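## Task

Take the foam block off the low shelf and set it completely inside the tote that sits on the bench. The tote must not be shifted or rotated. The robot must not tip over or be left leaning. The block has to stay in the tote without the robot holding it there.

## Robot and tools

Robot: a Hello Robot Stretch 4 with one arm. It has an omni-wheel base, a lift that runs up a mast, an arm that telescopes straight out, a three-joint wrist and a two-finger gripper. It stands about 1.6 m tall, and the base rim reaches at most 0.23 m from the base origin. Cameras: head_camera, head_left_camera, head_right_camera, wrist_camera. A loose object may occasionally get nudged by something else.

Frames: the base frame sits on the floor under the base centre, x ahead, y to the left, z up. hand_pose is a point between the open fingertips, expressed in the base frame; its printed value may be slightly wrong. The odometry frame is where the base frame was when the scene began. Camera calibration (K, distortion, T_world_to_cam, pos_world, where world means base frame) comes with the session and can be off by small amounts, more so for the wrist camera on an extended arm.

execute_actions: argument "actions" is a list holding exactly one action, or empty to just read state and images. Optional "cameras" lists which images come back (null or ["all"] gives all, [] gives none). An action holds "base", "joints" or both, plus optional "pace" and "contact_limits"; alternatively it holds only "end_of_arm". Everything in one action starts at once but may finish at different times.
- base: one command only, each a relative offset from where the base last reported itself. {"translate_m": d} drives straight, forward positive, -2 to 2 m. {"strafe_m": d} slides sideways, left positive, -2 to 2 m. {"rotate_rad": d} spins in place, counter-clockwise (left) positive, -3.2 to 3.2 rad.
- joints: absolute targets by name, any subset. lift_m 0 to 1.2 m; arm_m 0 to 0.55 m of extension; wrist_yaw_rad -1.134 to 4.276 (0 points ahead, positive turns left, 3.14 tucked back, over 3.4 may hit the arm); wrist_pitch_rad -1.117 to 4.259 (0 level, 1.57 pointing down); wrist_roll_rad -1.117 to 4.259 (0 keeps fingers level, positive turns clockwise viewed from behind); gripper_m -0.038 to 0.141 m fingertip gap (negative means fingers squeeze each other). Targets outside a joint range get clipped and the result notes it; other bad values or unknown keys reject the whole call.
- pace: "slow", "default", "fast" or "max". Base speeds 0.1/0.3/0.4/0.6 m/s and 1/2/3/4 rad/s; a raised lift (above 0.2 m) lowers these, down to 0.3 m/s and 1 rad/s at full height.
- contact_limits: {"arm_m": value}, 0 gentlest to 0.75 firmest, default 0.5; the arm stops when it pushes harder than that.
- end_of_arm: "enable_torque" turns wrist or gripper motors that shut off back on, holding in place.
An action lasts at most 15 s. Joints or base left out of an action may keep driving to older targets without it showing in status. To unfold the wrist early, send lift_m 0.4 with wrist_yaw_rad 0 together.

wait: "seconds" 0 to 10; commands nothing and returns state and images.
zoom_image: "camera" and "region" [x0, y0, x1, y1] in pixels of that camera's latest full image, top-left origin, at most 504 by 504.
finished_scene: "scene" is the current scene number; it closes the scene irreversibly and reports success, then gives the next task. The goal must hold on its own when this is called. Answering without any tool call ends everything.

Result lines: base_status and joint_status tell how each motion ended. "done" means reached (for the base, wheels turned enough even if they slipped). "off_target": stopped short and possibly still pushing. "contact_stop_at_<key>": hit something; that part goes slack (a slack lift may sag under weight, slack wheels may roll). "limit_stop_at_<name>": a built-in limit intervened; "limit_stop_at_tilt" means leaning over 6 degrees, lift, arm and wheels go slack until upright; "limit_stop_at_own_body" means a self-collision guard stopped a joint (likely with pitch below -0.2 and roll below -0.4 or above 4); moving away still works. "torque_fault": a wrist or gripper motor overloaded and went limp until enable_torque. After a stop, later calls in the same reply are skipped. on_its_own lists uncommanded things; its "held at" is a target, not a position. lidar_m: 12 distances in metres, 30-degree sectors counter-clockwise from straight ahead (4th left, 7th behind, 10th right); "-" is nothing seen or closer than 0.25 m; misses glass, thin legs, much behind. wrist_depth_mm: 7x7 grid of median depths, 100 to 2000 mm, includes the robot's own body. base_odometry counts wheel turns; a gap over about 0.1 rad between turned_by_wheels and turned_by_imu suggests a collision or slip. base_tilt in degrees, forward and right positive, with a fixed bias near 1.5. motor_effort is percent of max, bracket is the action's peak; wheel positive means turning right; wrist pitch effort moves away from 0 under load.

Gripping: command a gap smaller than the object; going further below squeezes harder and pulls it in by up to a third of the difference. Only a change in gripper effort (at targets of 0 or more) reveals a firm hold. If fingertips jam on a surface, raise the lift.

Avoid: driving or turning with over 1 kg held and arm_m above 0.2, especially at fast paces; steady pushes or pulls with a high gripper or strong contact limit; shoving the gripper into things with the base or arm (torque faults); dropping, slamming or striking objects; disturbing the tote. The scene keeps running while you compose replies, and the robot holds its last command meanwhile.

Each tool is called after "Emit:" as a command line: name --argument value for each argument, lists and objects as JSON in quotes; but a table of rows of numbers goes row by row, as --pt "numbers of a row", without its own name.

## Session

Emit:
execute_actions --actions '[{"joints":{"lift_m":0.6,"wrist_yaw_rad":0,"gripper_m":0.14}}]'

Scene clock: 2.63 s.
base_odometry: x=+0.000 y=+0.000 heading=+0.000 (m, m, rad; odometry frame)
turned_by_wheels: +0.000 (rad since the last result)
turned_by_imu: +0.000 (rad since the last result)
base_tilt: forward=+0.2 right=-0.5 (deg)
lidar_m: 1.92 1.39 1.33 1.43 2.22 2.19 1.91 0.82 0.79 0.87 1.30 1.90
base_status: not commanded
joint_positions: lift_m=+0.600 arm_m=+0.001 wrist_yaw_rad=+0.000 wrist_pitch_rad=+0.016 wrist_roll_rad=+0.003 gripper_m=+0.140
joint_status: all done
motor_effort: lift_m=+22(17) arm_m=+0(1) wrist_yaw_rad=-1(7) wrist_pitch_rad=-8(8) wrist_roll_rad=+1(0) gripper_m=+1(6) wheel_0=+0(0) wheel_1=+0(0) wheel_2=+0(0) (%)
hand_pose: x=+0.4607 y=-0.0873 z=+0.7733 quat_wxyz=(+1.000, +0.001, +0.008, +0.000) (m; base frame)
wrist_depth_mm: 1983 - - - 1863 1708 1576 / 1983 - - - 1863 1708 1576 / 1983 - - - 1863 1708 1576 / 1921 - - - 1921 1708 1618 / 1983 - - - 1983 1708 1576 / 1983 - - - 1863 198 1576 / 1808 1756 1756 110 1618 1576 1576
pictures: head_camera, head_left_camera, head_right_camera, wrist_camera
camera_calibration (this result's frames):
wrist_camera: T_world_to_cam=[[0.0241933, -0.998302, -0.0529931, -0.0450052], [-0.0758383, 0.0510231, -0.995814, 0.854573], [0.996827, 0.0281109, -0.0744751, -0.169142], [0, 0, 0, 1]] pos_world=[0.234504, -0.083777, 0.836014]
Images, in order (width x height): head_camera 420x560, head_left_camera 420x672, head_right_camera 420x672, wrist_camera 616x392.

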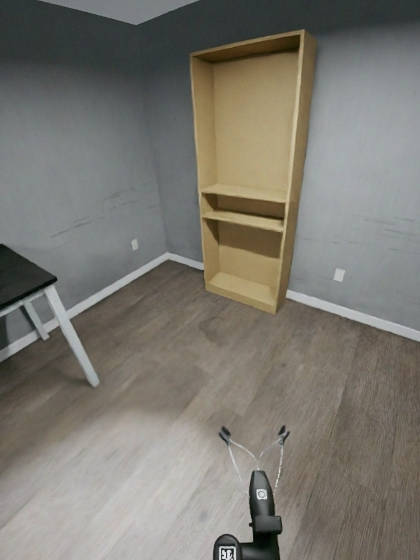

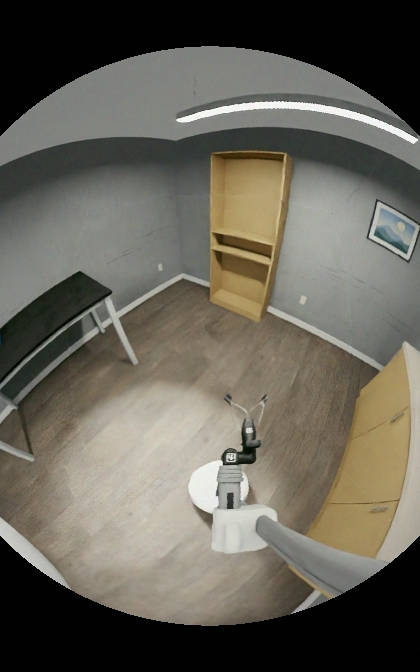

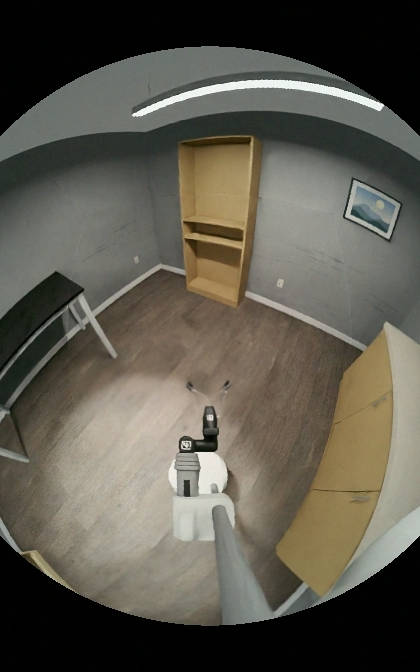

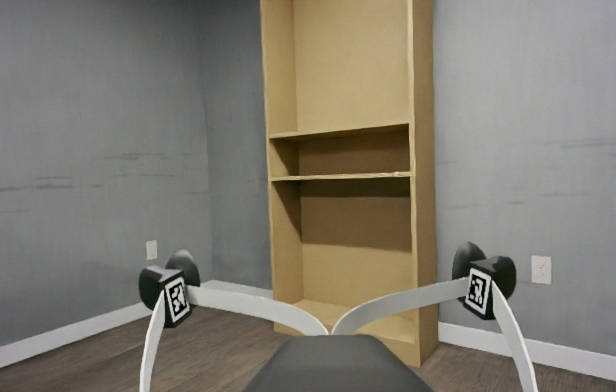

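Emit:
zoom_image --camera "wrist_camera" --region '[260,100,460,220]'

Emit:
execute_actions --actions '[{"base":{"rotate_rad":2.2}}]'

Region (260, 100, 460, 220) of wrist_camera's 616x392 image, scaled by 2.520; it fills the top 302 rows of this view, and the rest is white.

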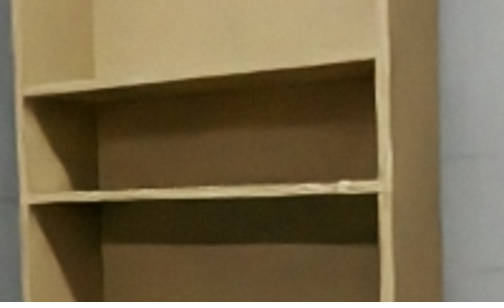

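Scene clock: 7.77 s.
base_odometry: x=+0.000 y=+0.000 heading=+2.200 (m, m, rad; odometry frame)
turned_by_wheels: +2.200 (rad since the last result)
turned_by_imu: +2.192 (rad since the last result)
base_tilt: forward=+0.3 right=-0.6 (deg)
lidar_m: 2.19 2.16 1.77 0.81 0.79 0.89 1.49 1.91 2.04 1.35 1.31 1.51
base_status: done
joint_positions: lift_m=+0.600 arm_m=+0.001 wrist_yaw_rad=+0.000 wrist_pitch_rad=+0.016 wrist_roll_rad=+0.003 gripper_m=+0.140
joint_status: not commanded
motor_effort: lift_m=+20(22) arm_m=-1(1) wrist_yaw_rad=+0(1) wrist_pitch_rad=-6(8) wrist_roll_rad=+1(0) gripper_m=+1(1) wheel_0=+0(8) wheel_1=-1(7) wheel_2=+0(8) (%)
hand_pose: x=+0.4607 y=-0.0874 z=+0.7734 quat_wxyz=(+1.000, +0.001, +0.008, +0.000) (m; base frame)
wrist_depth_mm: - - - - - - - / - - - - - - - / - - - - - - - / - - - - - - - / - - - - - - - / 1863 - 1983 - - 198 - / 1808 1756 1756 109 1661 1576 1661
pictures: head_camera, head_left_camera, head_right_camera, wrist_camera
camera_calibration (this result's frames):
wrist_camera: T_world_to_cam=[[0.0240223, -0.998306, -0.0529931, -0.0449694], [-0.0758256, 0.0510362, -0.995814, 0.854694], [0.996832, 0.02794, -0.0744712, -0.169146], [0, 0, 0, 1]] pos_world=[0.234498, -0.0837877, 0.836137]
Images, in order (width x height): head_camera 420x560, head_left_camera 420x672, head_right_camera 420x672, wrist_camera 616x392.

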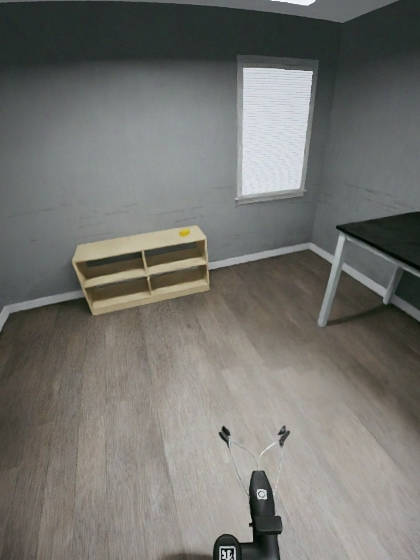

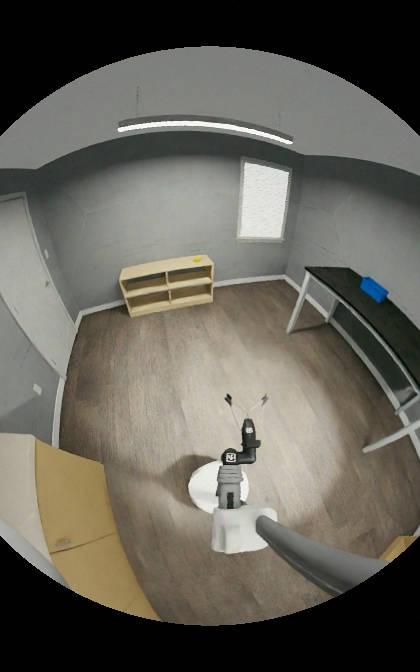

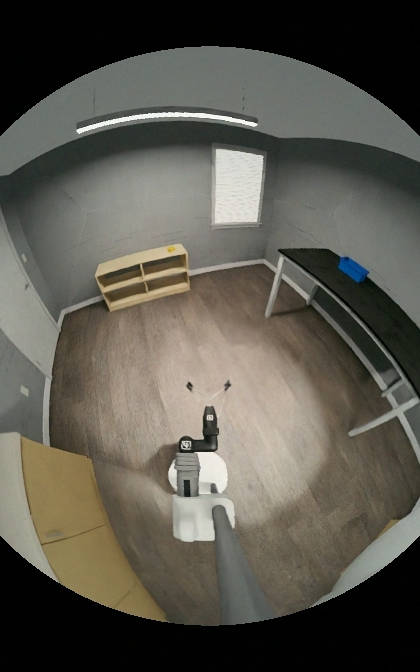

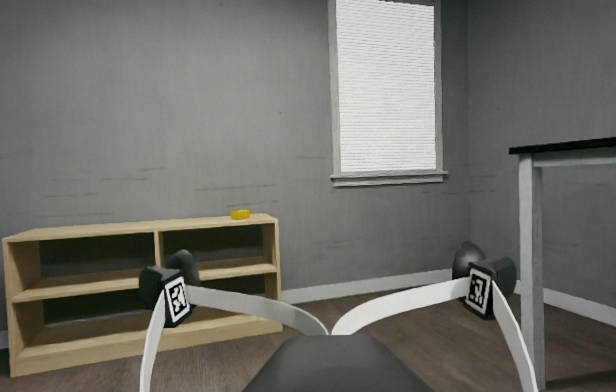

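Emit:
execute_actions --actions '[{"base":{"rotate_rad":0.2},"joints":{"lift_m":0.5}}]' --cameras '[]'

Emit:
execute_actions --actions '[{"base":{"translate_m":1.4},"pace":"fast"}]' --cameras '[]'

Emit:
execute_actions --actions '[{"base":{"strafe_m":-0.14}}]' --cameras '["head_camera","wrist_camera"]'

Scene clock: 16.30 s.
base_odometry: x=+0.000 y=+0.000 heading=+2.400 (m, m, rad; odometry frame)
turned_by_wheels: +0.200 (rad since the last result)
turned_by_imu: +0.199 (rad since the last result)
base_tilt: forward=+0.3 right=-0.5 (deg)
lidar_m: 2.18 2.23 1.58 0.80 0.80 1.03 2.11 1.91 2.25 1.34 1.35 1.70
base_status: done
joint_positions: lift_m=+0.500 arm_m=+0.001 wrist_yaw_rad=+0.000 wrist_pitch_rad=+0.016 wrist_roll_rad=+0.003 gripper_m=+0.140
joint_status: all done
motor_effort: lift_m=+15(22) arm_m=-1(1) wrist_yaw_rad=-1(1) wrist_pitch_rad=-7(8) wrist_roll_rad=+0(0) gripper_m=+0(1) wheel_0=+0(5) wheel_1=+0(4) wheel_2=+0(4) (%)
hand_pose: x=+0.4607 y=-0.0874 z=+0.6738 quat_wxyz=(+1.000, +0.001, +0.008, +0.000) (m; base frame)
wrist_depth_mm: - - - - - - - / - - - - - - - / - - - - - - - / - - - - - - - / - - - - - - - / - 1921 1921 - 1808 198 - / 1618 1576 1576 110 1537 1397 1464
pictures: none
No camera images: the call's "cameras" was empty. Leave "cameras" out to get every camera's image.

Scene clock: 21.17 s.
base_odometry: x=-1.032 y=+0.946 heading=+2.400 (m, m, rad; odometry frame)
turned_by_wheels: +0.000 (rad since the last result)
turned_by_imu: -0.001 (rad since the last result)
base_tilt: forward=+0.2 right=-0.5 (deg)
lidar_m: 0.80 0.82 1.05 1.60 1.67 1.47 2.68 1.99 1.28 1.13 2.00 0.89
base_status: done
joint_positions: lift_m=+0.500 arm_m=+0.001 wrist_yaw_rad=+0.000 wrist_pitch_rad=+0.016 wrist_roll_rad=+0.003 gripper_m=+0.140
joint_status: not commanded
motor_effort: lift_m=+16(16) arm_m=-1(1) wrist_yaw_rad=-1(0) wrist_pitch_rad=-7(7) wrist_roll_rad=+0(0) gripper_m=-1(0) wheel_0=-2(5) wheel_1=-2(7) wheel_2=+0(12) (%)
hand_pose: x=+0.4607 y=-0.0874 z=+0.6738 quat_wxyz=(+1.000, +0.001, +0.008, +0.000) (m; base frame)
wrist_depth_mm: 917 946 991 991 1060 1078 1098 / 917 960 976 1008 1042 1078 1098 / 931 960 991 1025 1060 1078 1098 / 946 960 1008 1025 1060 1098 1118 / 732 699 778 741 778 1098 1138 / 960 627 976 1025 820 198 1160 / 866 676 831 110 768 723 1160
pictures: none
No camera images: the call's "cameras" was empty. Leave "cameras" out to get every camera's image.

Scene clock: 22.83 s.
base_odometry: x=-0.938 y=+1.049 heading=+2.400 (m, m, rad; odometry frame)
turned_by_wheels: +0.000 (rad since the last result)
turned_by_imu: +0.000 (rad since the last result)
base_tilt: forward=+0.3 right=-0.5 (deg)
lidar_m: 0.81 0.83 1.07 1.76 1.68 1.52 3.32 1.72 1.11 1.01 1.96 1.32
base_status: done
joint_positions: lift_m=+0.500 arm_m=+0.001 wrist_yaw_rad=+0.000 wrist_pitch_rad=+0.016 wrist_roll_rad=+0.003 gripper_m=+0.140
joint_status: not commanded
motor_effort: lift_m=+16(16) arm_m=-1(1) wrist_yaw_rad=+0(0) wrist_pitch_rad=-8(8) wrist_roll_rad=+0(1) gripper_m=+1(1) wheel_0=-1(11) wheel_1=+2(9) wheel_2=+0(0) (%)
hand_pose: x=+0.4607 y=-0.0874 z=+0.6738 quat_wxyz=(+1.000, +0.001, +0.008, +0.000) (m; base frame)
wrist_depth_mm: 946 960 991 1025 1060 1078 1118 / 946 991 991 1042 1042 1078 1138 / 960 976 1008 1042 1078 1098 1118 / 976 991 1008 1042 1098 1118 1138 / 741 699 759 741 1098 1098 1160 / 707 976 1025 991 699 197 1160 / 699 831 820 109 1098 1138 1160
pictures: head_camera, wrist_camera
camera_calibration (this result's frames):
wrist_camera: T_world_to_cam=[[0.0238309, -0.99831, -0.0529931, -0.0502168], [-0.0758157, 0.0510508, -0.995814, 0.755468], [0.996837, 0.0277489, -0.0744711, -0.176567], [0, 0, 0, 1]] pos_world=[0.234482, -0.0837996, 0.736495]
Images, in order (width x height): head_camera 420x560, wrist_camera 616x392.

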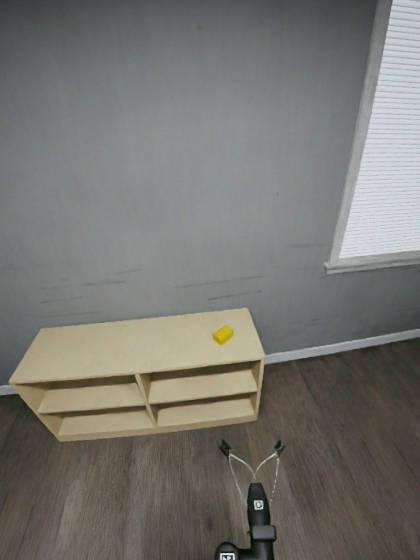

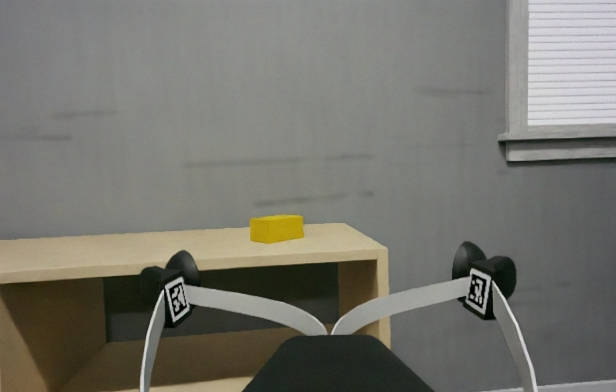

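Emit:
execute_actions --actions '[{"base":{"translate_m":0.28},"joints":{"lift_m":0.9,"arm_m":0.45,"wrist_pitch_rad":1.5}}]' --cameras '[]'

Emit:
execute_actions --actions '[{"base":{"strafe_m":0.075}}]' --cameras '["head_camera","wrist_camera"]'

Scene clock: 32.63 s.
base_odometry: x=-1.144 y=+1.238 heading=+2.400 (m, m, rad; odometry frame)
turned_by_wheels: +0.000 (rad since the last result)
turned_by_imu: +0.000 (rad since the last result)
base_tilt: forward=+0.4 right=-0.5 (deg)
lidar_m: 0.50 0.56 0.73 1.79 1.80 1.76 3.20 1.68 1.06 1.02 1.54 0.60
base_status: done
joint_positions: lift_m=+0.900 arm_m=+0.449 wrist_yaw_rad=+0.000 wrist_pitch_rad=+1.500 wrist_roll_rad=+0.003 gripper_m=+0.140
joint_status: all done
motor_effort: lift_m=+21(23) arm_m=+7(7) wrist_yaw_rad=-1(0) wrist_pitch_rad=-2(6) wrist_roll_rad=+0(0) gripper_m=+1(0) wheel_0=-1(3) wheel_1=+1(5) wheel_2=+1(8) (%)
hand_pose: x=+0.6401 y=-0.0874 z=+0.7902 quat_wxyz=(+0.732, +0.001, +0.682, -0.001) (m; base frame)
wrist_depth_mm: 421 421 418 415 691 854 931 / 421 421 415 415 415 1008 1008 / 418 418 413 410 413 1008 1025 / 418 415 368 413 404 1008 991 / 415 413 410 407 404 1008 991 / 413 413 410 407 404 208 991 / 1008 1008 1008 110 991 976 976
pictures: none
No camera images: the call's "cameras" was empty. Leave "cameras" out to get every camera's image.

Scene clock: 33.93 s.
base_odometry: x=-1.195 y=+1.183 heading=+2.400 (m, m, rad; odometry frame)
turned_by_wheels: +0.000 (rad since the last result)
turned_by_imu: +0.000 (rad since the last result)
base_tilt: forward=+0.3 right=-0.5 (deg)
lidar_m: 0.54 0.56 0.71 1.72 1.74 1.74 2.97 1.84 1.17 1.09 1.56 0.59
base_status: done
joint_positions: lift_m=+0.900 arm_m=+0.449 wrist_yaw_rad=+0.000 wrist_pitch_rad=+1.500 wrist_roll_rad=+0.003 gripper_m=+0.140
joint_status: not commanded
motor_effort: lift_m=+22(21) arm_m=+7(7) wrist_yaw_rad=-1(1) wrist_pitch_rad=-1(0) wrist_roll_rad=+0(0) gripper_m=+1(1) wheel_0=-1(12) wheel_1=+0(8) wheel_2=+0(2) (%)
hand_pose: x=+0.6401 y=-0.0874 z=+0.7902 quat_wxyz=(+0.732, +0.001, +0.682, -0.001) (m; base frame)
wrist_depth_mm: 424 421 415 415 415 788 917 / 421 421 418 413 410 1008 1008 / 421 418 413 368 410 407 1008 / 418 415 410 366 407 404 991 / 413 413 410 407 404 404 991 / 410 413 410 410 404 208 991 / 1025 1025 1008 110 991 991 991
pictures: head_camera, wrist_camera
camera_calibration (this result's frames):
wrist_camera: T_world_to_cam=[[-0.050484, -0.998322, -0.0283672, -0.0202036], [-0.998649, 0.0508103, -0.0109022, 0.697363], [0.0123253, 0.0277785, -0.999538, 1.01445], [0, 0, 0, 1]] pos_world=[0.682897, -0.0837828, 1.02101]
Images, in order (width x height): head_camera 420x560, wrist_camera 616x392.

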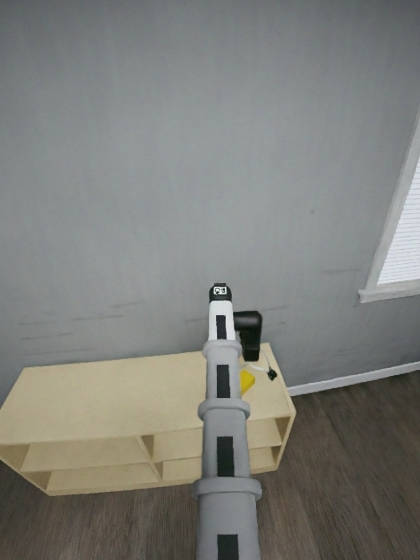

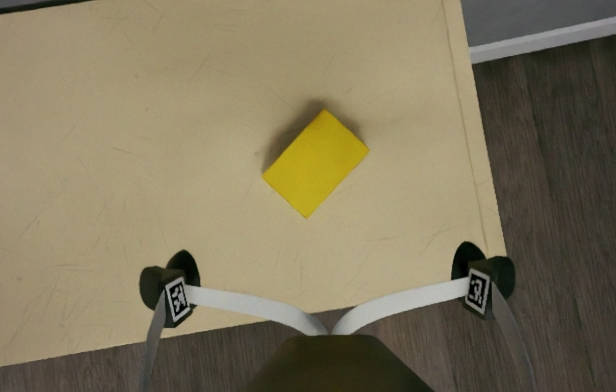

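Emit:
execute_actions --actions '[{"joints":{"lift_m":0.8,"arm_m":0.53,"wrist_roll_rad":0.72}}]' --cameras '["head_camera","wrist_camera"]'

Scene clock: 40.97 s.
base_odometry: x=-1.195 y=+1.183 heading=+2.400 (m, m, rad; odometry frame)
turned_by_wheels: +0.000 (rad since the last result)
turned_by_imu: +0.000 (rad since the last result)
base_tilt: forward=+0.2 right=-0.5 (deg)
lidar_m: 0.53 0.55 0.71 1.72 1.75 1.73 3.01 1.85 1.16 1.09 1.53 0.59
base_status: not commanded
joint_positions: lift_m=+0.800 arm_m=+0.529 wrist_yaw_rad=+0.000 wrist_pitch_rad=+1.500 wrist_roll_rad=+0.720 gripper_m=+0.140
joint_status: all done
motor_effort: lift_m=+16(19) arm_m=+7(10) wrist_yaw_rad=-1(1) wrist_pitch_rad=-1(1) wrist_roll_rad=+1(7) gripper_m=-1(0) wheel_0=-1(1) wheel_1=+0(0) wheel_2=+0(0) (%)
hand_pose: x=+0.7200 y=-0.0874 z=+0.6907 quat_wxyz=(+0.685, +0.258, +0.638, -0.240) (m; base frame)
wrist_depth_mm: 293 355 319 312 307 891 891 / 325 322 317 312 306 878 866 / 355 322 317 310 306 300 878 / 327 322 315 309 304 300 297 / 327 320 315 265 303 298 296 / 325 322 312 264 301 208 866 / 325 322 314 109 301 300 866
pictures: head_camera, wrist_camera
camera_calibration (this result's frames):
wrist_camera: T_world_to_cam=[[-0.69211, -0.718018, -0.0737129, 0.498787], [-0.720408, 0.693492, 0.00897994, 0.618208], [0.0446716, 0.0593185, -0.997239, 0.891895], [0, 0, 0, 1]] pos_world=[0.750735, -0.12349, 0.920648]
Images, in order (width x height): head_camera 420x560, wrist_camera 616x392.

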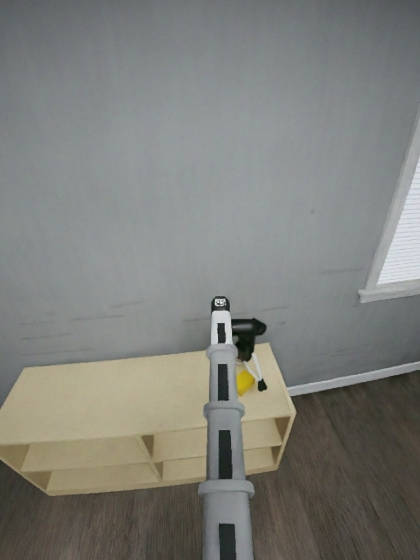

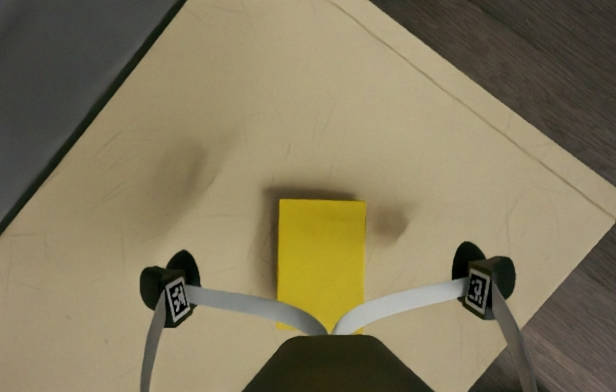

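Emit:
execute_actions --actions '[{"joints":{"lift_m":0.735},"pace":"slow"}]' --cameras '["wrist_camera"]'

Emit:
execute_actions --actions '[{"joints":{"gripper_m":0.01}}]' --cameras '["wrist_camera"]'

Emit:
execute_actions --actions '[{"joints":{"lift_m":1.18}}]' --cameras '["wrist_camera"]'

Scene clock: 47.33 s.
base_odometry: x=-1.195 y=+1.183 heading=+2.400 (m, m, rad; odometry frame)
turned_by_wheels: +0.000 (rad since the last result)
turned_by_imu: +0.000 (rad since the last result)
base_tilt: forward=+0.3 right=-0.4 (deg)
lidar_m: 0.53 0.54 0.70 1.72 1.73 1.71 2.99 1.83 1.14 1.09 1.52 0.59
base_status: not commanded
joint_positions: lift_m=+0.736 arm_m=+0.529 wrist_yaw_rad=+0.000 wrist_pitch_rad=+1.501 wrist_roll_rad=+0.720 gripper_m=+0.140
joint_status: all done
motor_effort: lift_m=+11(10) arm_m=+7(7) wrist_yaw_rad=-1(1) wrist_pitch_rad=-3(3) wrist_roll_rad=+1(1) gripper_m=+0(1) wheel_0=+0(1) wheel_1=+0(0) wheel_2=+0(0) (%)
hand_pose: x=+0.7198 y=-0.0874 z=+0.6260 quat_wxyz=(+0.685, +0.258, +0.638, -0.240) (m; base frame)
wrist_depth_mm: 290 259 254 250 246 820 820 / 293 258 254 249 245 241 820 / 262 257 253 249 244 240 236 / 262 257 253 247 242 240 237 / 260 257 251 203 242 238 236 / 260 256 249 201 200 199 236 / 259 256 251 109 241 239 798
pictures: wrist_camera
camera_calibration (this result's frames):
wrist_camera: T_world_to_cam=[[-0.692342, -0.717837, -0.073294, 0.493818], [-0.720223, 0.693679, 0.00944207, 0.618255], [0.0440646, 0.0593251, -0.997266, 0.827858], [0, 0, 0, 1]] pos_world=[0.750692, -0.123502, 0.85595]
Images, in order (width x height): wrist_camera 616x392.

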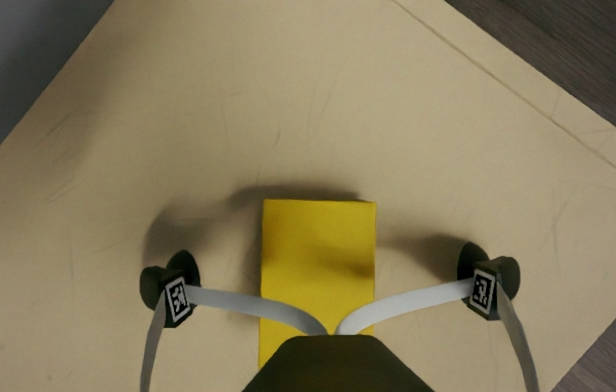

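Scene clock: 49.60 s.
base_odometry: x=-1.195 y=+1.183 heading=+2.400 (m, m, rad; odometry frame)
turned_by_wheels: +0.000 (rad since the last result)
turned_by_imu: +0.000 (rad since the last result)
base_tilt: forward=+0.3 right=-0.6 (deg)
lidar_m: 0.54 0.55 0.71 1.72 1.73 1.74 3.00 1.83 1.17 1.10 1.57 0.59
base_status: not commanded
joint_positions: lift_m=+0.735 arm_m=+0.529 wrist_yaw_rad=+0.000 wrist_pitch_rad=+1.501 wrist_roll_rad=+0.720 gripper_m=+0.010
joint_status: all done
motor_effort: lift_m=+15(15) arm_m=+7(7) wrist_yaw_rad=+0(10) wrist_pitch_rad=-3(32) wrist_roll_rad=+1(1) gripper_m=-17(18) wheel_0=-2(6) wheel_1=+0(1) wheel_2=-1(6) (%)
hand_pose: x=+0.7198 y=-0.0874 z=+0.6257 quat_wxyz=(+0.685, +0.258, +0.638, -0.240) (m; base frame)
wrist_depth_mm: 289 256 251 246 242 241 809 / 259 255 250 246 242 237 809 / 258 254 250 245 242 238 234 / 258 254 250 244 240 236 234 / 258 254 250 191 194 236 234 / 258 253 189 190 190 179 234 / 257 252 249 109 238 236 234
pictures: wrist_camera
camera_calibration (this result's frames):
wrist_camera: T_world_to_cam=[[-0.692616, -0.717558, -0.0734351, 0.494117], [-0.719945, 0.693969, 0.00929527, 0.618199], [0.0442918, 0.0593073, -0.997257, 0.827383], [0, 0, 0, 1]] pos_world=[0.750657, -0.123523, 0.855653]
Images, in order (width x height): wrist_camera 616x392.

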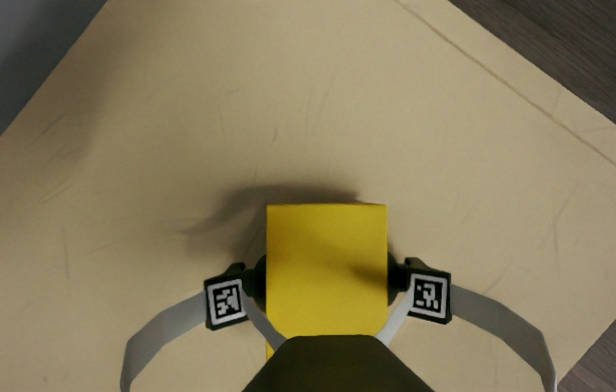

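Scene clock: 52.37 s.
base_odometry: x=-1.195 y=+1.183 heading=+2.400 (m, m, rad; odometry frame)
turned_by_wheels: +0.000 (rad since the last result)
turned_by_imu: +0.000 (rad since the last result)
base_tilt: forward=+0.3 right=-0.5 (deg)
lidar_m: 0.52 0.55 0.70 1.73 1.76 1.73 2.99 1.84 1.18 1.08 1.57 0.57
base_status: not commanded
joint_positions: lift_m=+1.180 arm_m=+0.529 wrist_yaw_rad=+0.000 wrist_pitch_rad=+1.500 wrist_roll_rad=+0.720 gripper_m=+0.010
joint_status: all done
motor_effort: lift_m=+22(20) arm_m=+7(7) wrist_yaw_rad=+0(1) wrist_pitch_rad=-3(3) wrist_roll_rad=+1(1) gripper_m=-17(18) wheel_0=-2(2) wheel_1=+0(0) wheel_2=-1(1) (%)
hand_pose: x=+0.7199 y=-0.0874 z=+1.0702 quat_wxyz=(+0.685, +0.258, +0.638, -0.240) (m; base frame)
wrist_depth_mm: 294 366 492 750 1281 1229 1229 / 325 418 591 820 1281 1255 1229 / 366 488 699 691 1281 1255 1229 / 421 591 699 683 676 1229 1229 / 496 707 699 191 193 1255 1255 / 597 707 188 190 190 180 1229 / 715 707 699 110 1205 1042 1205
pictures: wrist_camera
camera_calibration (this result's frames):
wrist_camera: T_world_to_cam=[[-0.692545, -0.717617, -0.0735276, 0.526833], [-0.720005, 0.693907, 0.00919902, 0.614243], [0.04442, 0.059311, -0.997251, 1.27051], [0, 0, 0, 1]] pos_world=[0.750678, -0.123518, 1.3001]
Images, in order (width x height): wrist_camera 616x392.

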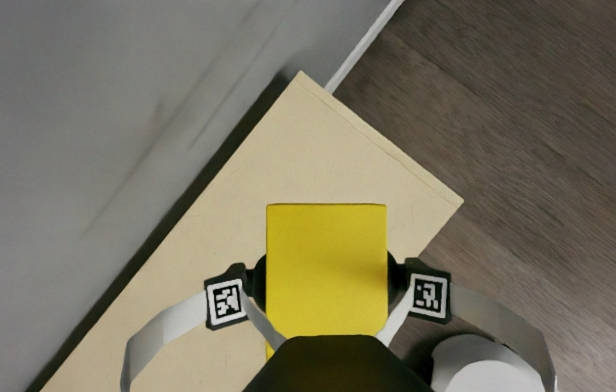

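Held. Retract and turn toward the tote.

Emit:
execute_actions --actions '[{"joints":{"arm_m":0.1,"wrist_roll_rad":0.0}}]' --cameras '[]'

Emit:
execute_actions --actions '[{"base":{"rotate_rad":-1.75}}]' --cameras '["head_camera","head_left_camera","head_right_camera"]'

Scene clock: 58.30 s.
base_odometry: x=-1.195 y=+1.183 heading=+2.400 (m, m, rad; odometry frame)
turned_by_wheels: +0.000 (rad since the last result)
turned_by_imu: +0.000 (rad since the last result)
base_tilt: forward=+0.3 right=-0.5 (deg)
lidar_m: 0.54 0.54 0.69 1.72 1.75 1.71 3.00 1.84 1.17 1.09 1.60 0.60
base_status: not commanded
joint_positions: lift_m=+1.180 arm_m=+0.101 wrist_yaw_rad=+0.000 wrist_pitch_rad=+1.500 wrist_roll_rad=+0.000 gripper_m=+0.010
joint_status: all done
motor_effort: lift_m=+22(22) arm_m=-8(8) wrist_yaw_rad=+0(0) wrist_pitch_rad=-2(2) wrist_roll_rad=+0(4) gripper_m=-19(18) wheel_0=-2(2) wheel_1=+0(0) wheel_2=-1(1) (%)
hand_pose: x=+0.2925 y=-0.0874 z=+1.0702 quat_wxyz=(+0.732, +0.000, +0.682, +0.000) (m; base frame)
wrist_depth_mm: 707 707 707 699 699 1281 1281 / 707 707 699 946 1008 1281 1308 / 976 976 1229 1281 1281 1255 1281 / 1308 1336 1308 1281 1281 1281 1255 / 1308 1308 1281 191 194 1255 1255 / 1308 1308 189 190 189 180 1255 / 1308 1281 1281 110 1281 1255 1229
pictures: none
No camera images: the call's "cameras" was empty. Leave "cameras" out to get every camera's image.

Scene clock: 61.23 s.
base_odometry: x=-1.195 y=+1.183 heading=+0.650 (m, m, rad; odometry frame)
turned_by_wheels: -1.750 (rad since the last result)
turned_by_imu: -1.743 (rad since the last result)
base_tilt: forward=+0.3 right=-0.5 (deg)
lidar_m: 1.07 1.96 1.14 0.54 0.52 0.63 1.76 1.73 1.75 2.06 3.49 1.28
base_status: done
joint_positions: lift_m=+1.180 arm_m=+0.101 wrist_yaw_rad=+0.000 wrist_pitch_rad=+1.500 wrist_roll_rad=+0.000 gripper_m=+0.010
joint_status: not commanded
motor_effort: lift_m=+22(22) arm_m=-7(7) wrist_yaw_rad=+0(0) wrist_pitch_rad=-2(2) wrist_roll_rad=+0(0) gripper_m=-18(19) wheel_0=+1(1) wheel_1=+2(5) wheel_2=+1(4) (%)
hand_pose: x=+0.2925 y=-0.0874 z=+1.0702 quat_wxyz=(+0.732, +0.000, +0.682, +0.000) (m; base frame)
wrist_depth_mm: 1336 1336 1308 1336 1308 1308 1281 / 1336 1308 1308 1308 1308 1281 1281 / 1308 1336 1336 1308 1281 1281 1281 / 1308 1308 1308 1281 1281 1308 1255 / 1308 1308 1281 190 194 1255 1281 / 1229 1255 189 190 190 180 1255 / 946 1205 1281 110 1281 1281 1255
pictures: head_camera, head_left_camera, head_right_camera
Images, in order (width x height): head_camera 420x560, head_left_camera 420x672, head_right_camera 420x672.

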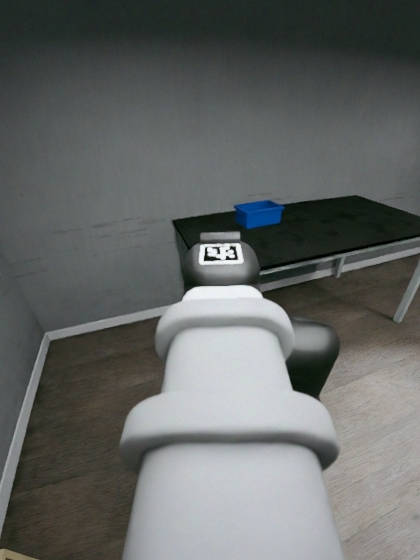

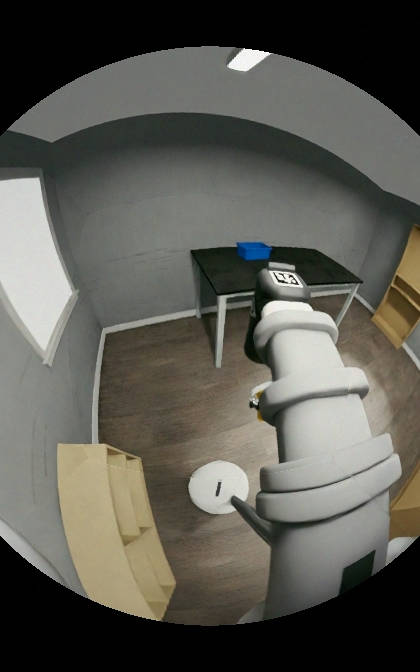

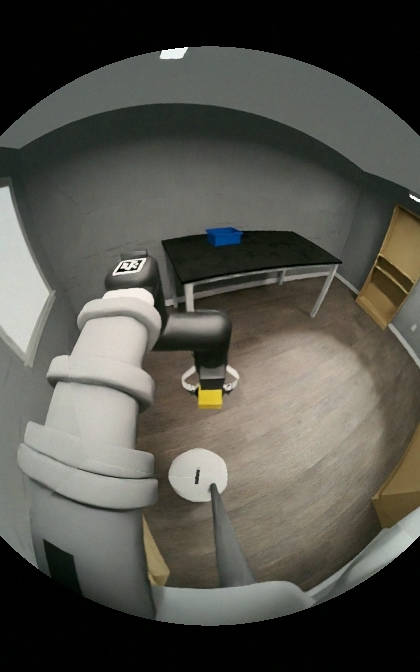

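Emit:
execute_actions --actions '[{"base":{"rotate_rad":0.25}}]' --cameras '[]'

Emit:
execute_actions --actions '[{"base":{"strafe_m":-0.7}}]' --cameras '[]'

Emit:
execute_actions --actions '[{"base":{"translate_m":0.6},"joints":{"wrist_pitch_rad":0.9}}]'

Scene clock: 67.77 s.
base_odometry: x=-1.195 y=+1.183 heading=+0.900 (m, m, rad; odometry frame)
turned_by_wheels: +0.250 (rad since the last result)
turned_by_imu: +0.249 (rad since the last result)
base_tilt: forward=+0.3 right=-0.5 (deg)
lidar_m: 1.07 1.39 0.58 0.52 0.55 0.75 1.72 1.80 1.73 3.49 1.61 1.11
base_status: done
joint_positions: lift_m=+1.180 arm_m=+0.101 wrist_yaw_rad=+0.000 wrist_pitch_rad=+1.500 wrist_roll_rad=+0.000 gripper_m=+0.010
joint_status: not commanded
motor_effort: lift_m=+22(22) arm_m=-8(7) wrist_yaw_rad=+0(0) wrist_pitch_rad=-1(2) wrist_roll_rad=+0(0) gripper_m=-17(18) wheel_0=-2(8) wheel_1=+0(1) wheel_2=+0(5) (%)
hand_pose: x=+0.2925 y=-0.0874 z=+1.0702 quat_wxyz=(+0.732, +0.000, +0.682, +0.000) (m; base frame)
wrist_depth_mm: 1308 1308 1308 1308 1281 1255 1281 / 1308 1308 1308 1308 1281 1281 1255 / 1336 1308 1308 1308 1281 1308 1255 / 1336 1308 1308 1308 1281 1281 1281 / 960 1308 1281 190 193 1281 1255 / 960 1229 189 190 189 180 1281 / 960 1229 1281 109 1281 1281 1229
pictures: none
No camera images: the call's "cameras" was empty. Leave "cameras" out to get every camera's image.

Scene clock: 71.43 s.
base_odometry: x=-0.647 y=+0.748 heading=+0.900 (m, m, rad; odometry frame)
turned_by_wheels: +0.000 (rad since the last result)
turned_by_imu: -0.002 (rad since the last result)
base_tilt: forward=+0.2 right=-0.5 (deg)
lidar_m: 1.08 1.13 1.76 1.22 1.26 1.78 1.68 1.25 1.43 2.79 1.72 1.16
base_status: done
joint_positions: lift_m=+1.180 arm_m=+0.101 wrist_yaw_rad=+0.000 wrist_pitch_rad=+1.500 wrist_roll_rad=+0.000 gripper_m=+0.010
joint_status: not commanded
motor_effort: lift_m=+21(22) arm_m=-7(8) wrist_yaw_rad=+0(0) wrist_pitch_rad=-2(2) wrist_roll_rad=-1(0) gripper_m=-16(18) wheel_0=+0(8) wheel_1=+0(7) wheel_2=+0(1) (%)
hand_pose: x=+0.2925 y=-0.0874 z=+1.0703 quat_wxyz=(+0.732, +0.000, +0.682, +0.000) (m; base frame)
wrist_depth_mm: 1336 1336 1336 1336 1308 1336 1281 / 1336 1336 1308 1281 1281 1281 1281 / 1336 1308 1308 1281 1281 1308 1281 / 1308 1308 1308 1281 1255 1281 1281 / 1308 1281 1281 190 193 1281 1255 / 1281 1281 188 190 190 180 1255 / 1308 1308 1308 110 1255 1229 1255
pictures: none
No camera images: the call's "cameras" was empty. Leave "cameras" out to get every camera's image.

Scene clock: 74.90 s.
base_odometry: x=-0.274 y=+1.218 heading=+0.900 (m, m, rad; odometry frame)
turned_by_wheels: +0.000 (rad since the last result)
turned_by_imu: +0.000 (rad since the last result)
base_tilt: forward=+0.3 right=-0.5 (deg)
lidar_m: 0.49 0.50 1.76 1.29 1.29 1.75 2.29 1.77 2.23 2.71 0.79 0.53
base_status: done
joint_positions: lift_m=+1.180 arm_m=+0.101 wrist_yaw_rad=+0.000 wrist_pitch_rad=+0.902 wrist_roll_rad=+0.000 gripper_m=+0.010
joint_status: all done
motor_effort: lift_m=+21(21) arm_m=-7(7) wrist_yaw_rad=+0(0) wrist_pitch_rad=-6(10) wrist_roll_rad=+0(0) gripper_m=-16(18) wheel_0=+1(4) wheel_1=+0(4) wheel_2=+1(7) (%)
hand_pose: x=+0.4510 y=-0.0874 z=+1.1317 quat_wxyz=(+0.900, +0.000, +0.436, +0.000) (m; base frame)
wrist_depth_mm: 809 798 732 723 759 759 741 / 707 691 683 676 668 654 654 / 615 609 603 597 591 580 574 / 554 549 539 530 525 525 517 / 500 496 488 191 193 477 473 / 455 455 189 190 190 180 1336 / 741 1229 1281 109 1229 1229 1229
pictures: head_camera, head_left_camera, head_right_camera, wrist_camera
camera_calibration (this result's frames):
wrist_camera: T_world_to_cam=[[-0.0240746, -0.998433, -0.0505172, -0.00691956], [-0.819203, 0.0486656, -0.571435, 1.06556], [0.572998, 0.0276268, -0.819091, 0.901025], [0, 0, 0, 1]] pos_world=[0.356459, -0.0836573, 1.34657]
Images, in order (width x height): head_camera 420x560, head_left_camera 420x672, head_right_camera 420x672, wrist_camera 616x392.

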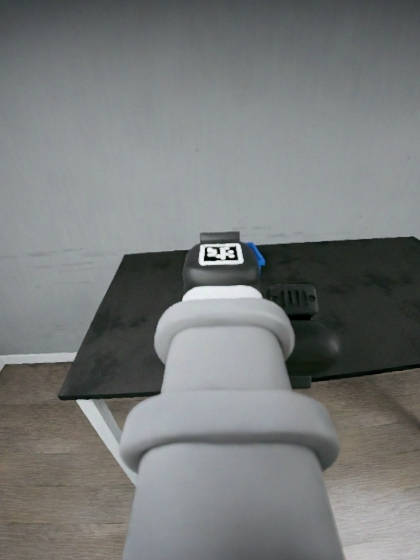

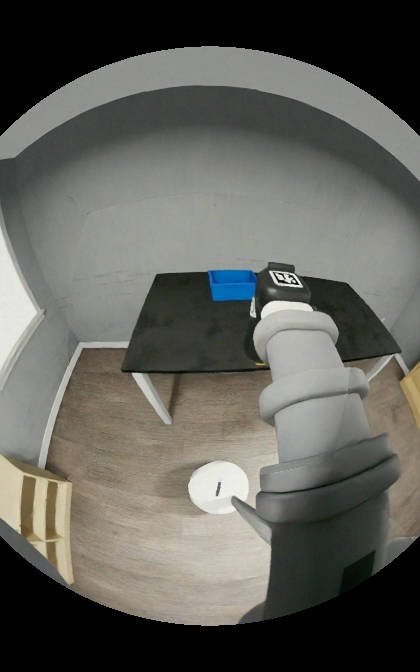

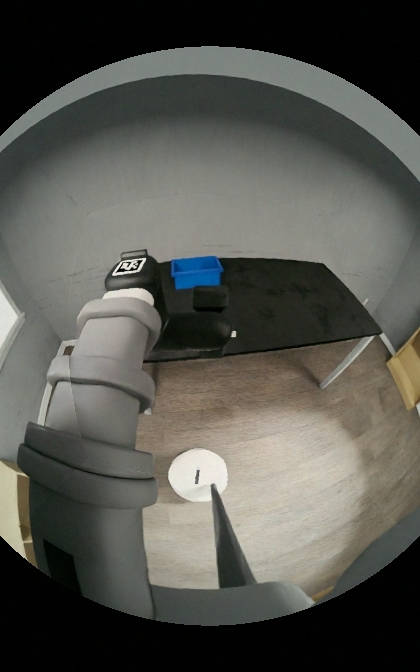

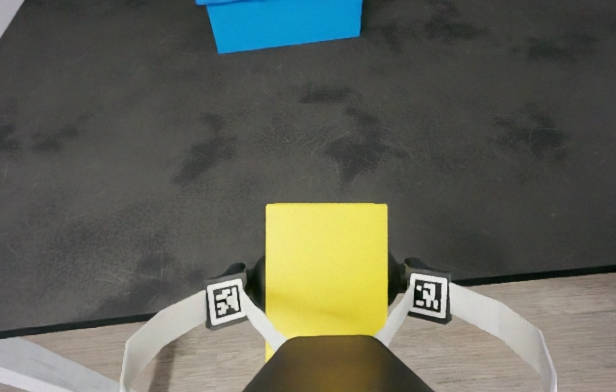

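Emit:
execute_actions --actions '[{"base":{"strafe_m":0.04}}]' --cameras '[]'

Emit:
execute_actions --actions '[{"base":{"translate_m":0.27},"joints":{"arm_m":0.45,"wrist_pitch_rad":1.25},"pace":"slow"}]' --cameras '["head_right_camera","wrist_camera"]'

Scene clock: 82.67 s.
base_odometry: x=-0.305 y=+1.242 heading=+0.900 (m, m, rad; odometry frame)
turned_by_wheels: +0.000 (rad since the last result)
turned_by_imu: +0.000 (rad since the last result)
base_tilt: forward=+0.2 right=-0.5 (deg)
lidar_m: 0.49 0.51 1.72 1.24 1.27 1.70 2.30 1.78 2.24 2.73 0.78 0.53
base_status: done
joint_positions: lift_m=+1.180 arm_m=+0.101 wrist_yaw_rad=+0.000 wrist_pitch_rad=+0.902 wrist_roll_rad=+0.000 gripper_m=+0.010
joint_status: not commanded
motor_effort: lift_m=+21(21) arm_m=-7(7) wrist_yaw_rad=-1(0) wrist_pitch_rad=-6(6) wrist_roll_rad=+0(1) gripper_m=-19(18) wheel_0=-1(5) wheel_1=+0(8) wheel_2=+0(1) (%)
hand_pose: x=+0.4510 y=-0.0874 z=+1.1317 quat_wxyz=(+0.900, +0.000, +0.436, +0.000) (m; base frame)
wrist_depth_mm: 842 798 768 715 741 750 741 / 707 691 683 676 668 661 640 / 621 609 609 603 591 580 580 / 554 539 539 535 530 525 517 / 500 492 492 191 193 473 469 / 455 455 188 191 190 180 1308 / 683 946 1281 109 1255 1229 1229
pictures: none
No camera images: the call's "cameras" was empty. Leave "cameras" out to get every camera's image.

Scene clock: 87.43 s.
base_odometry: x=-0.137 y=+1.454 heading=+0.900 (m, m, rad; odometry frame)
turned_by_wheels: +0.000 (rad since the last result)
turned_by_imu: +0.000 (rad since the last result)
base_tilt: forward=+0.3 right=-0.6 (deg)
lidar_m: 0.25 0.25 0.31 1.61 1.33 1.70 2.57 2.05 2.57 1.39 0.38 0.26
base_status: done
joint_positions: lift_m=+1.180 arm_m=+0.449 wrist_yaw_rad=+0.000 wrist_pitch_rad=+1.251 wrist_roll_rad=+0.000 gripper_m=+0.010
joint_status: all done
motor_effort: lift_m=+21(21) arm_m=+7(8) wrist_yaw_rad=+0(0) wrist_pitch_rad=-3(4) wrist_roll_rad=+0(0) gripper_m=-17(18) wheel_0=+1(6) wheel_1=+0(4) wheel_2=+1(5) (%)
hand_pose: x=+0.7104 y=-0.0874 z=+1.0842 quat_wxyz=(+0.811, +0.000, +0.585, +0.000) (m; base frame)
wrist_depth_mm: 492 484 351 355 366 462 466 / 466 373 407 433 436 362 445 / 449 357 439 436 430 347 427 / 430 366 418 415 397 357 413 / 413 402 290 190 193 399 394 / 394 392 188 190 190 180 379 / 382 375 375 109 370 368 364
pictures: head_right_camera, wrist_camera
camera_calibration (this result's frames):
wrist_camera: T_world_to_cam=[[-0.0398837, -0.998433, -0.0392507, -0.00405984], [-0.965191, 0.0486582, -0.256978, 1.01361], [0.258485, 0.0276352, -0.96562, 1.09579], [0, 0, 0, 1]] pos_world=[0.694919, -0.0836564, 1.31843]
Images, in order (width x height): head_right_camera 420x672, wrist_camera 616x392.

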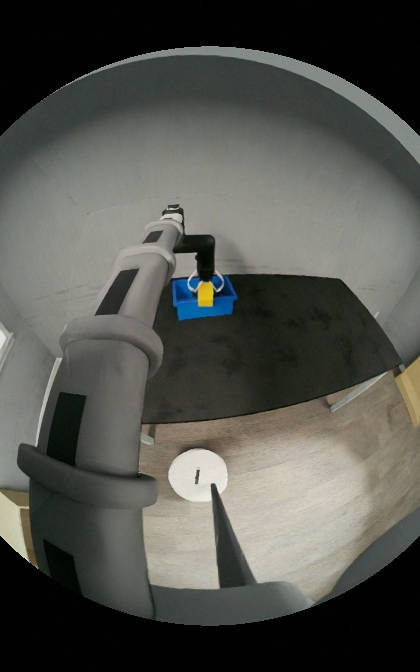

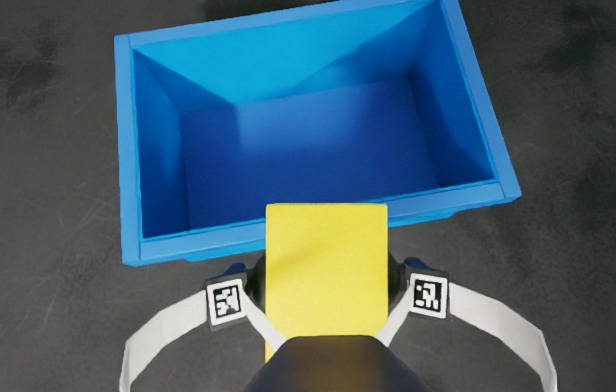

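Emit:
execute_actions --actions '[{"base":{"translate_m":0.04},"joints":{"arm_m":0.55},"pace":"slow"}]' --cameras '["head_right_camera","wrist_camera"]'

Scene clock: 95.90 s.
base_odometry: x=-0.112 y=+1.485 heading=+0.900 (m, m, rad; odometry frame)
turned_by_wheels: +0.000 (rad since the last result)
turned_by_imu: +0.000 (rad since the last result)
base_tilt: forward=+0.2 right=-0.5 (deg)
lidar_m: 0.25 0.25 0.26 1.63 1.37 1.69 2.61 2.07 2.60 1.16 0.29 0.25
base_status: done
joint_positions: lift_m=+1.180 arm_m=+0.549 wrist_yaw_rad=+0.000 wrist_pitch_rad=+1.251 wrist_roll_rad=+0.000 gripper_m=+0.010
joint_status: all done
motor_effort: lift_m=+21(21) arm_m=+7(7) wrist_yaw_rad=+0(0) wrist_pitch_rad=-3(3) wrist_roll_rad=+0(0) gripper_m=-18(15) wheel_0=+0(5) wheel_1=+2(2) wheel_2=+0(2) (%)
hand_pose: x=+0.8104 y=-0.0874 z=+1.0842 quat_wxyz=(+0.811, +0.000, +0.585, +0.000) (m; base frame)
wrist_depth_mm: 466 477 473 477 473 469 466 / 469 466 459 459 455 452 445 / 449 445 442 439 325 427 427 / 427 320 322 301 375 329 407 / 413 334 399 191 194 310 394 / 394 293 188 190 190 180 379 / 382 268 373 109 366 300 364
pictures: head_right_camera, wrist_camera
camera_calibration (this result's frames):
wrist_camera: T_world_to_cam=[[-0.0398612, -0.998434, -0.0392503, -0.0000883296], [-0.965196, 0.048636, -0.256967, 1.11012], [0.258474, 0.0276412, -0.965623, 1.06996], [0, 0, 0, 1]] pos_world=[0.79492, -0.0836546, 1.31843]
Images, in order (width x height): head_right_camera 420x672, wrist_camera 616x392.

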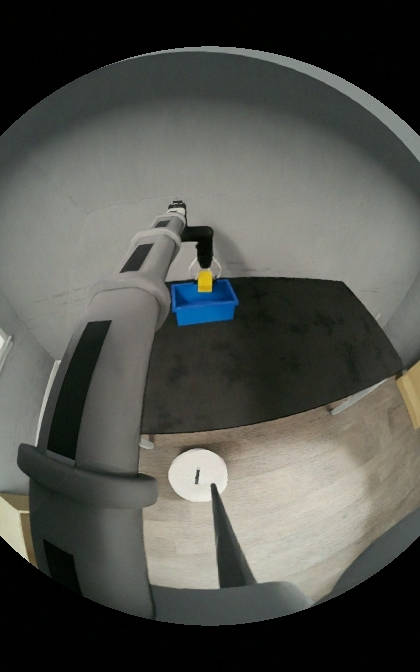

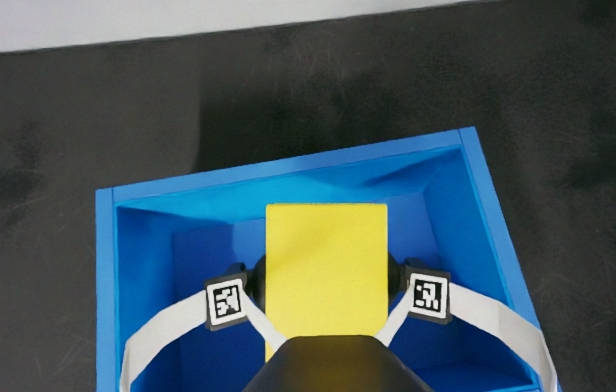

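Emit:
execute_actions --actions '[{"joints":{"lift_m":1.06},"pace":"slow"}]' --cameras '["head_right_camera","wrist_camera"]'

Scene clock: 103.43 s.
base_odometry: x=-0.112 y=+1.485 heading=+0.900 (m, m, rad; odometry frame)
turned_by_wheels: +0.000 (rad since the last result)
turned_by_imu: +0.000 (rad since the last result)
base_tilt: forward=+0.3 right=-0.5 (deg)
lidar_m: 0.25 0.25 0.25 1.62 1.36 1.69 2.60 2.08 2.64 1.14 0.31 0.25
base_status: not commanded
joint_positions: lift_m=+1.060 arm_m=+0.549 wrist_yaw_rad=+0.000 wrist_pitch_rad=+1.251 wrist_roll_rad=+0.000 gripper_m=+0.010
joint_status: all done
motor_effort: lift_m=+15(17) arm_m=+7(7) wrist_yaw_rad=+0(1) wrist_pitch_rad=-3(3) wrist_roll_rad=+0(0) gripper_m=-16(17) wheel_0=+0(0) wheel_1=+2(2) wheel_2=+0(0) (%)
hand_pose: x=+0.8104 y=-0.0874 z=+0.9646 quat_wxyz=(+0.811, +0.000, +0.585, +0.000) (m; base frame)
wrist_depth_mm: 343 342 342 336 334 332 324 / 330 327 189 190 195 211 191 / 192 204 222 241 265 252 195 / 218 276 291 291 290 276 202 / 210 283 283 190 193 274 211 / 204 270 188 190 190 180 216 / 198 251 263 109 256 255 208
pictures: head_right_camera, wrist_camera
camera_calibration (this result's frames):
wrist_camera: T_world_to_cam=[[-0.0398612, -0.998434, -0.0392503, -0.00478056], [-0.965196, 0.0486361, -0.256967, 1.0794], [0.258474, 0.0276411, -0.965623, 0.954516], [0, 0, 0, 1]] pos_world=[0.794922, -0.0836546, 1.19888]
Images, in order (width x height): head_right_camera 420x672, wrist_camera 616x392.

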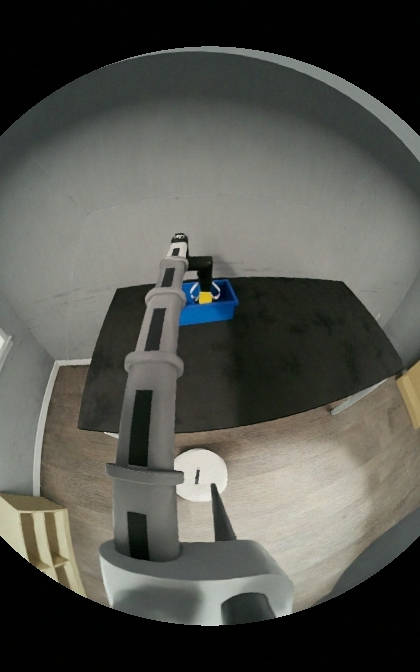

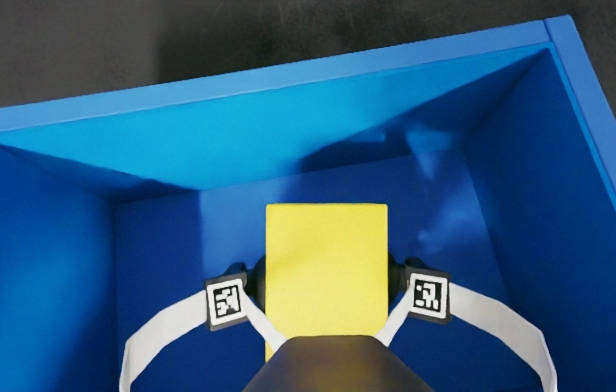

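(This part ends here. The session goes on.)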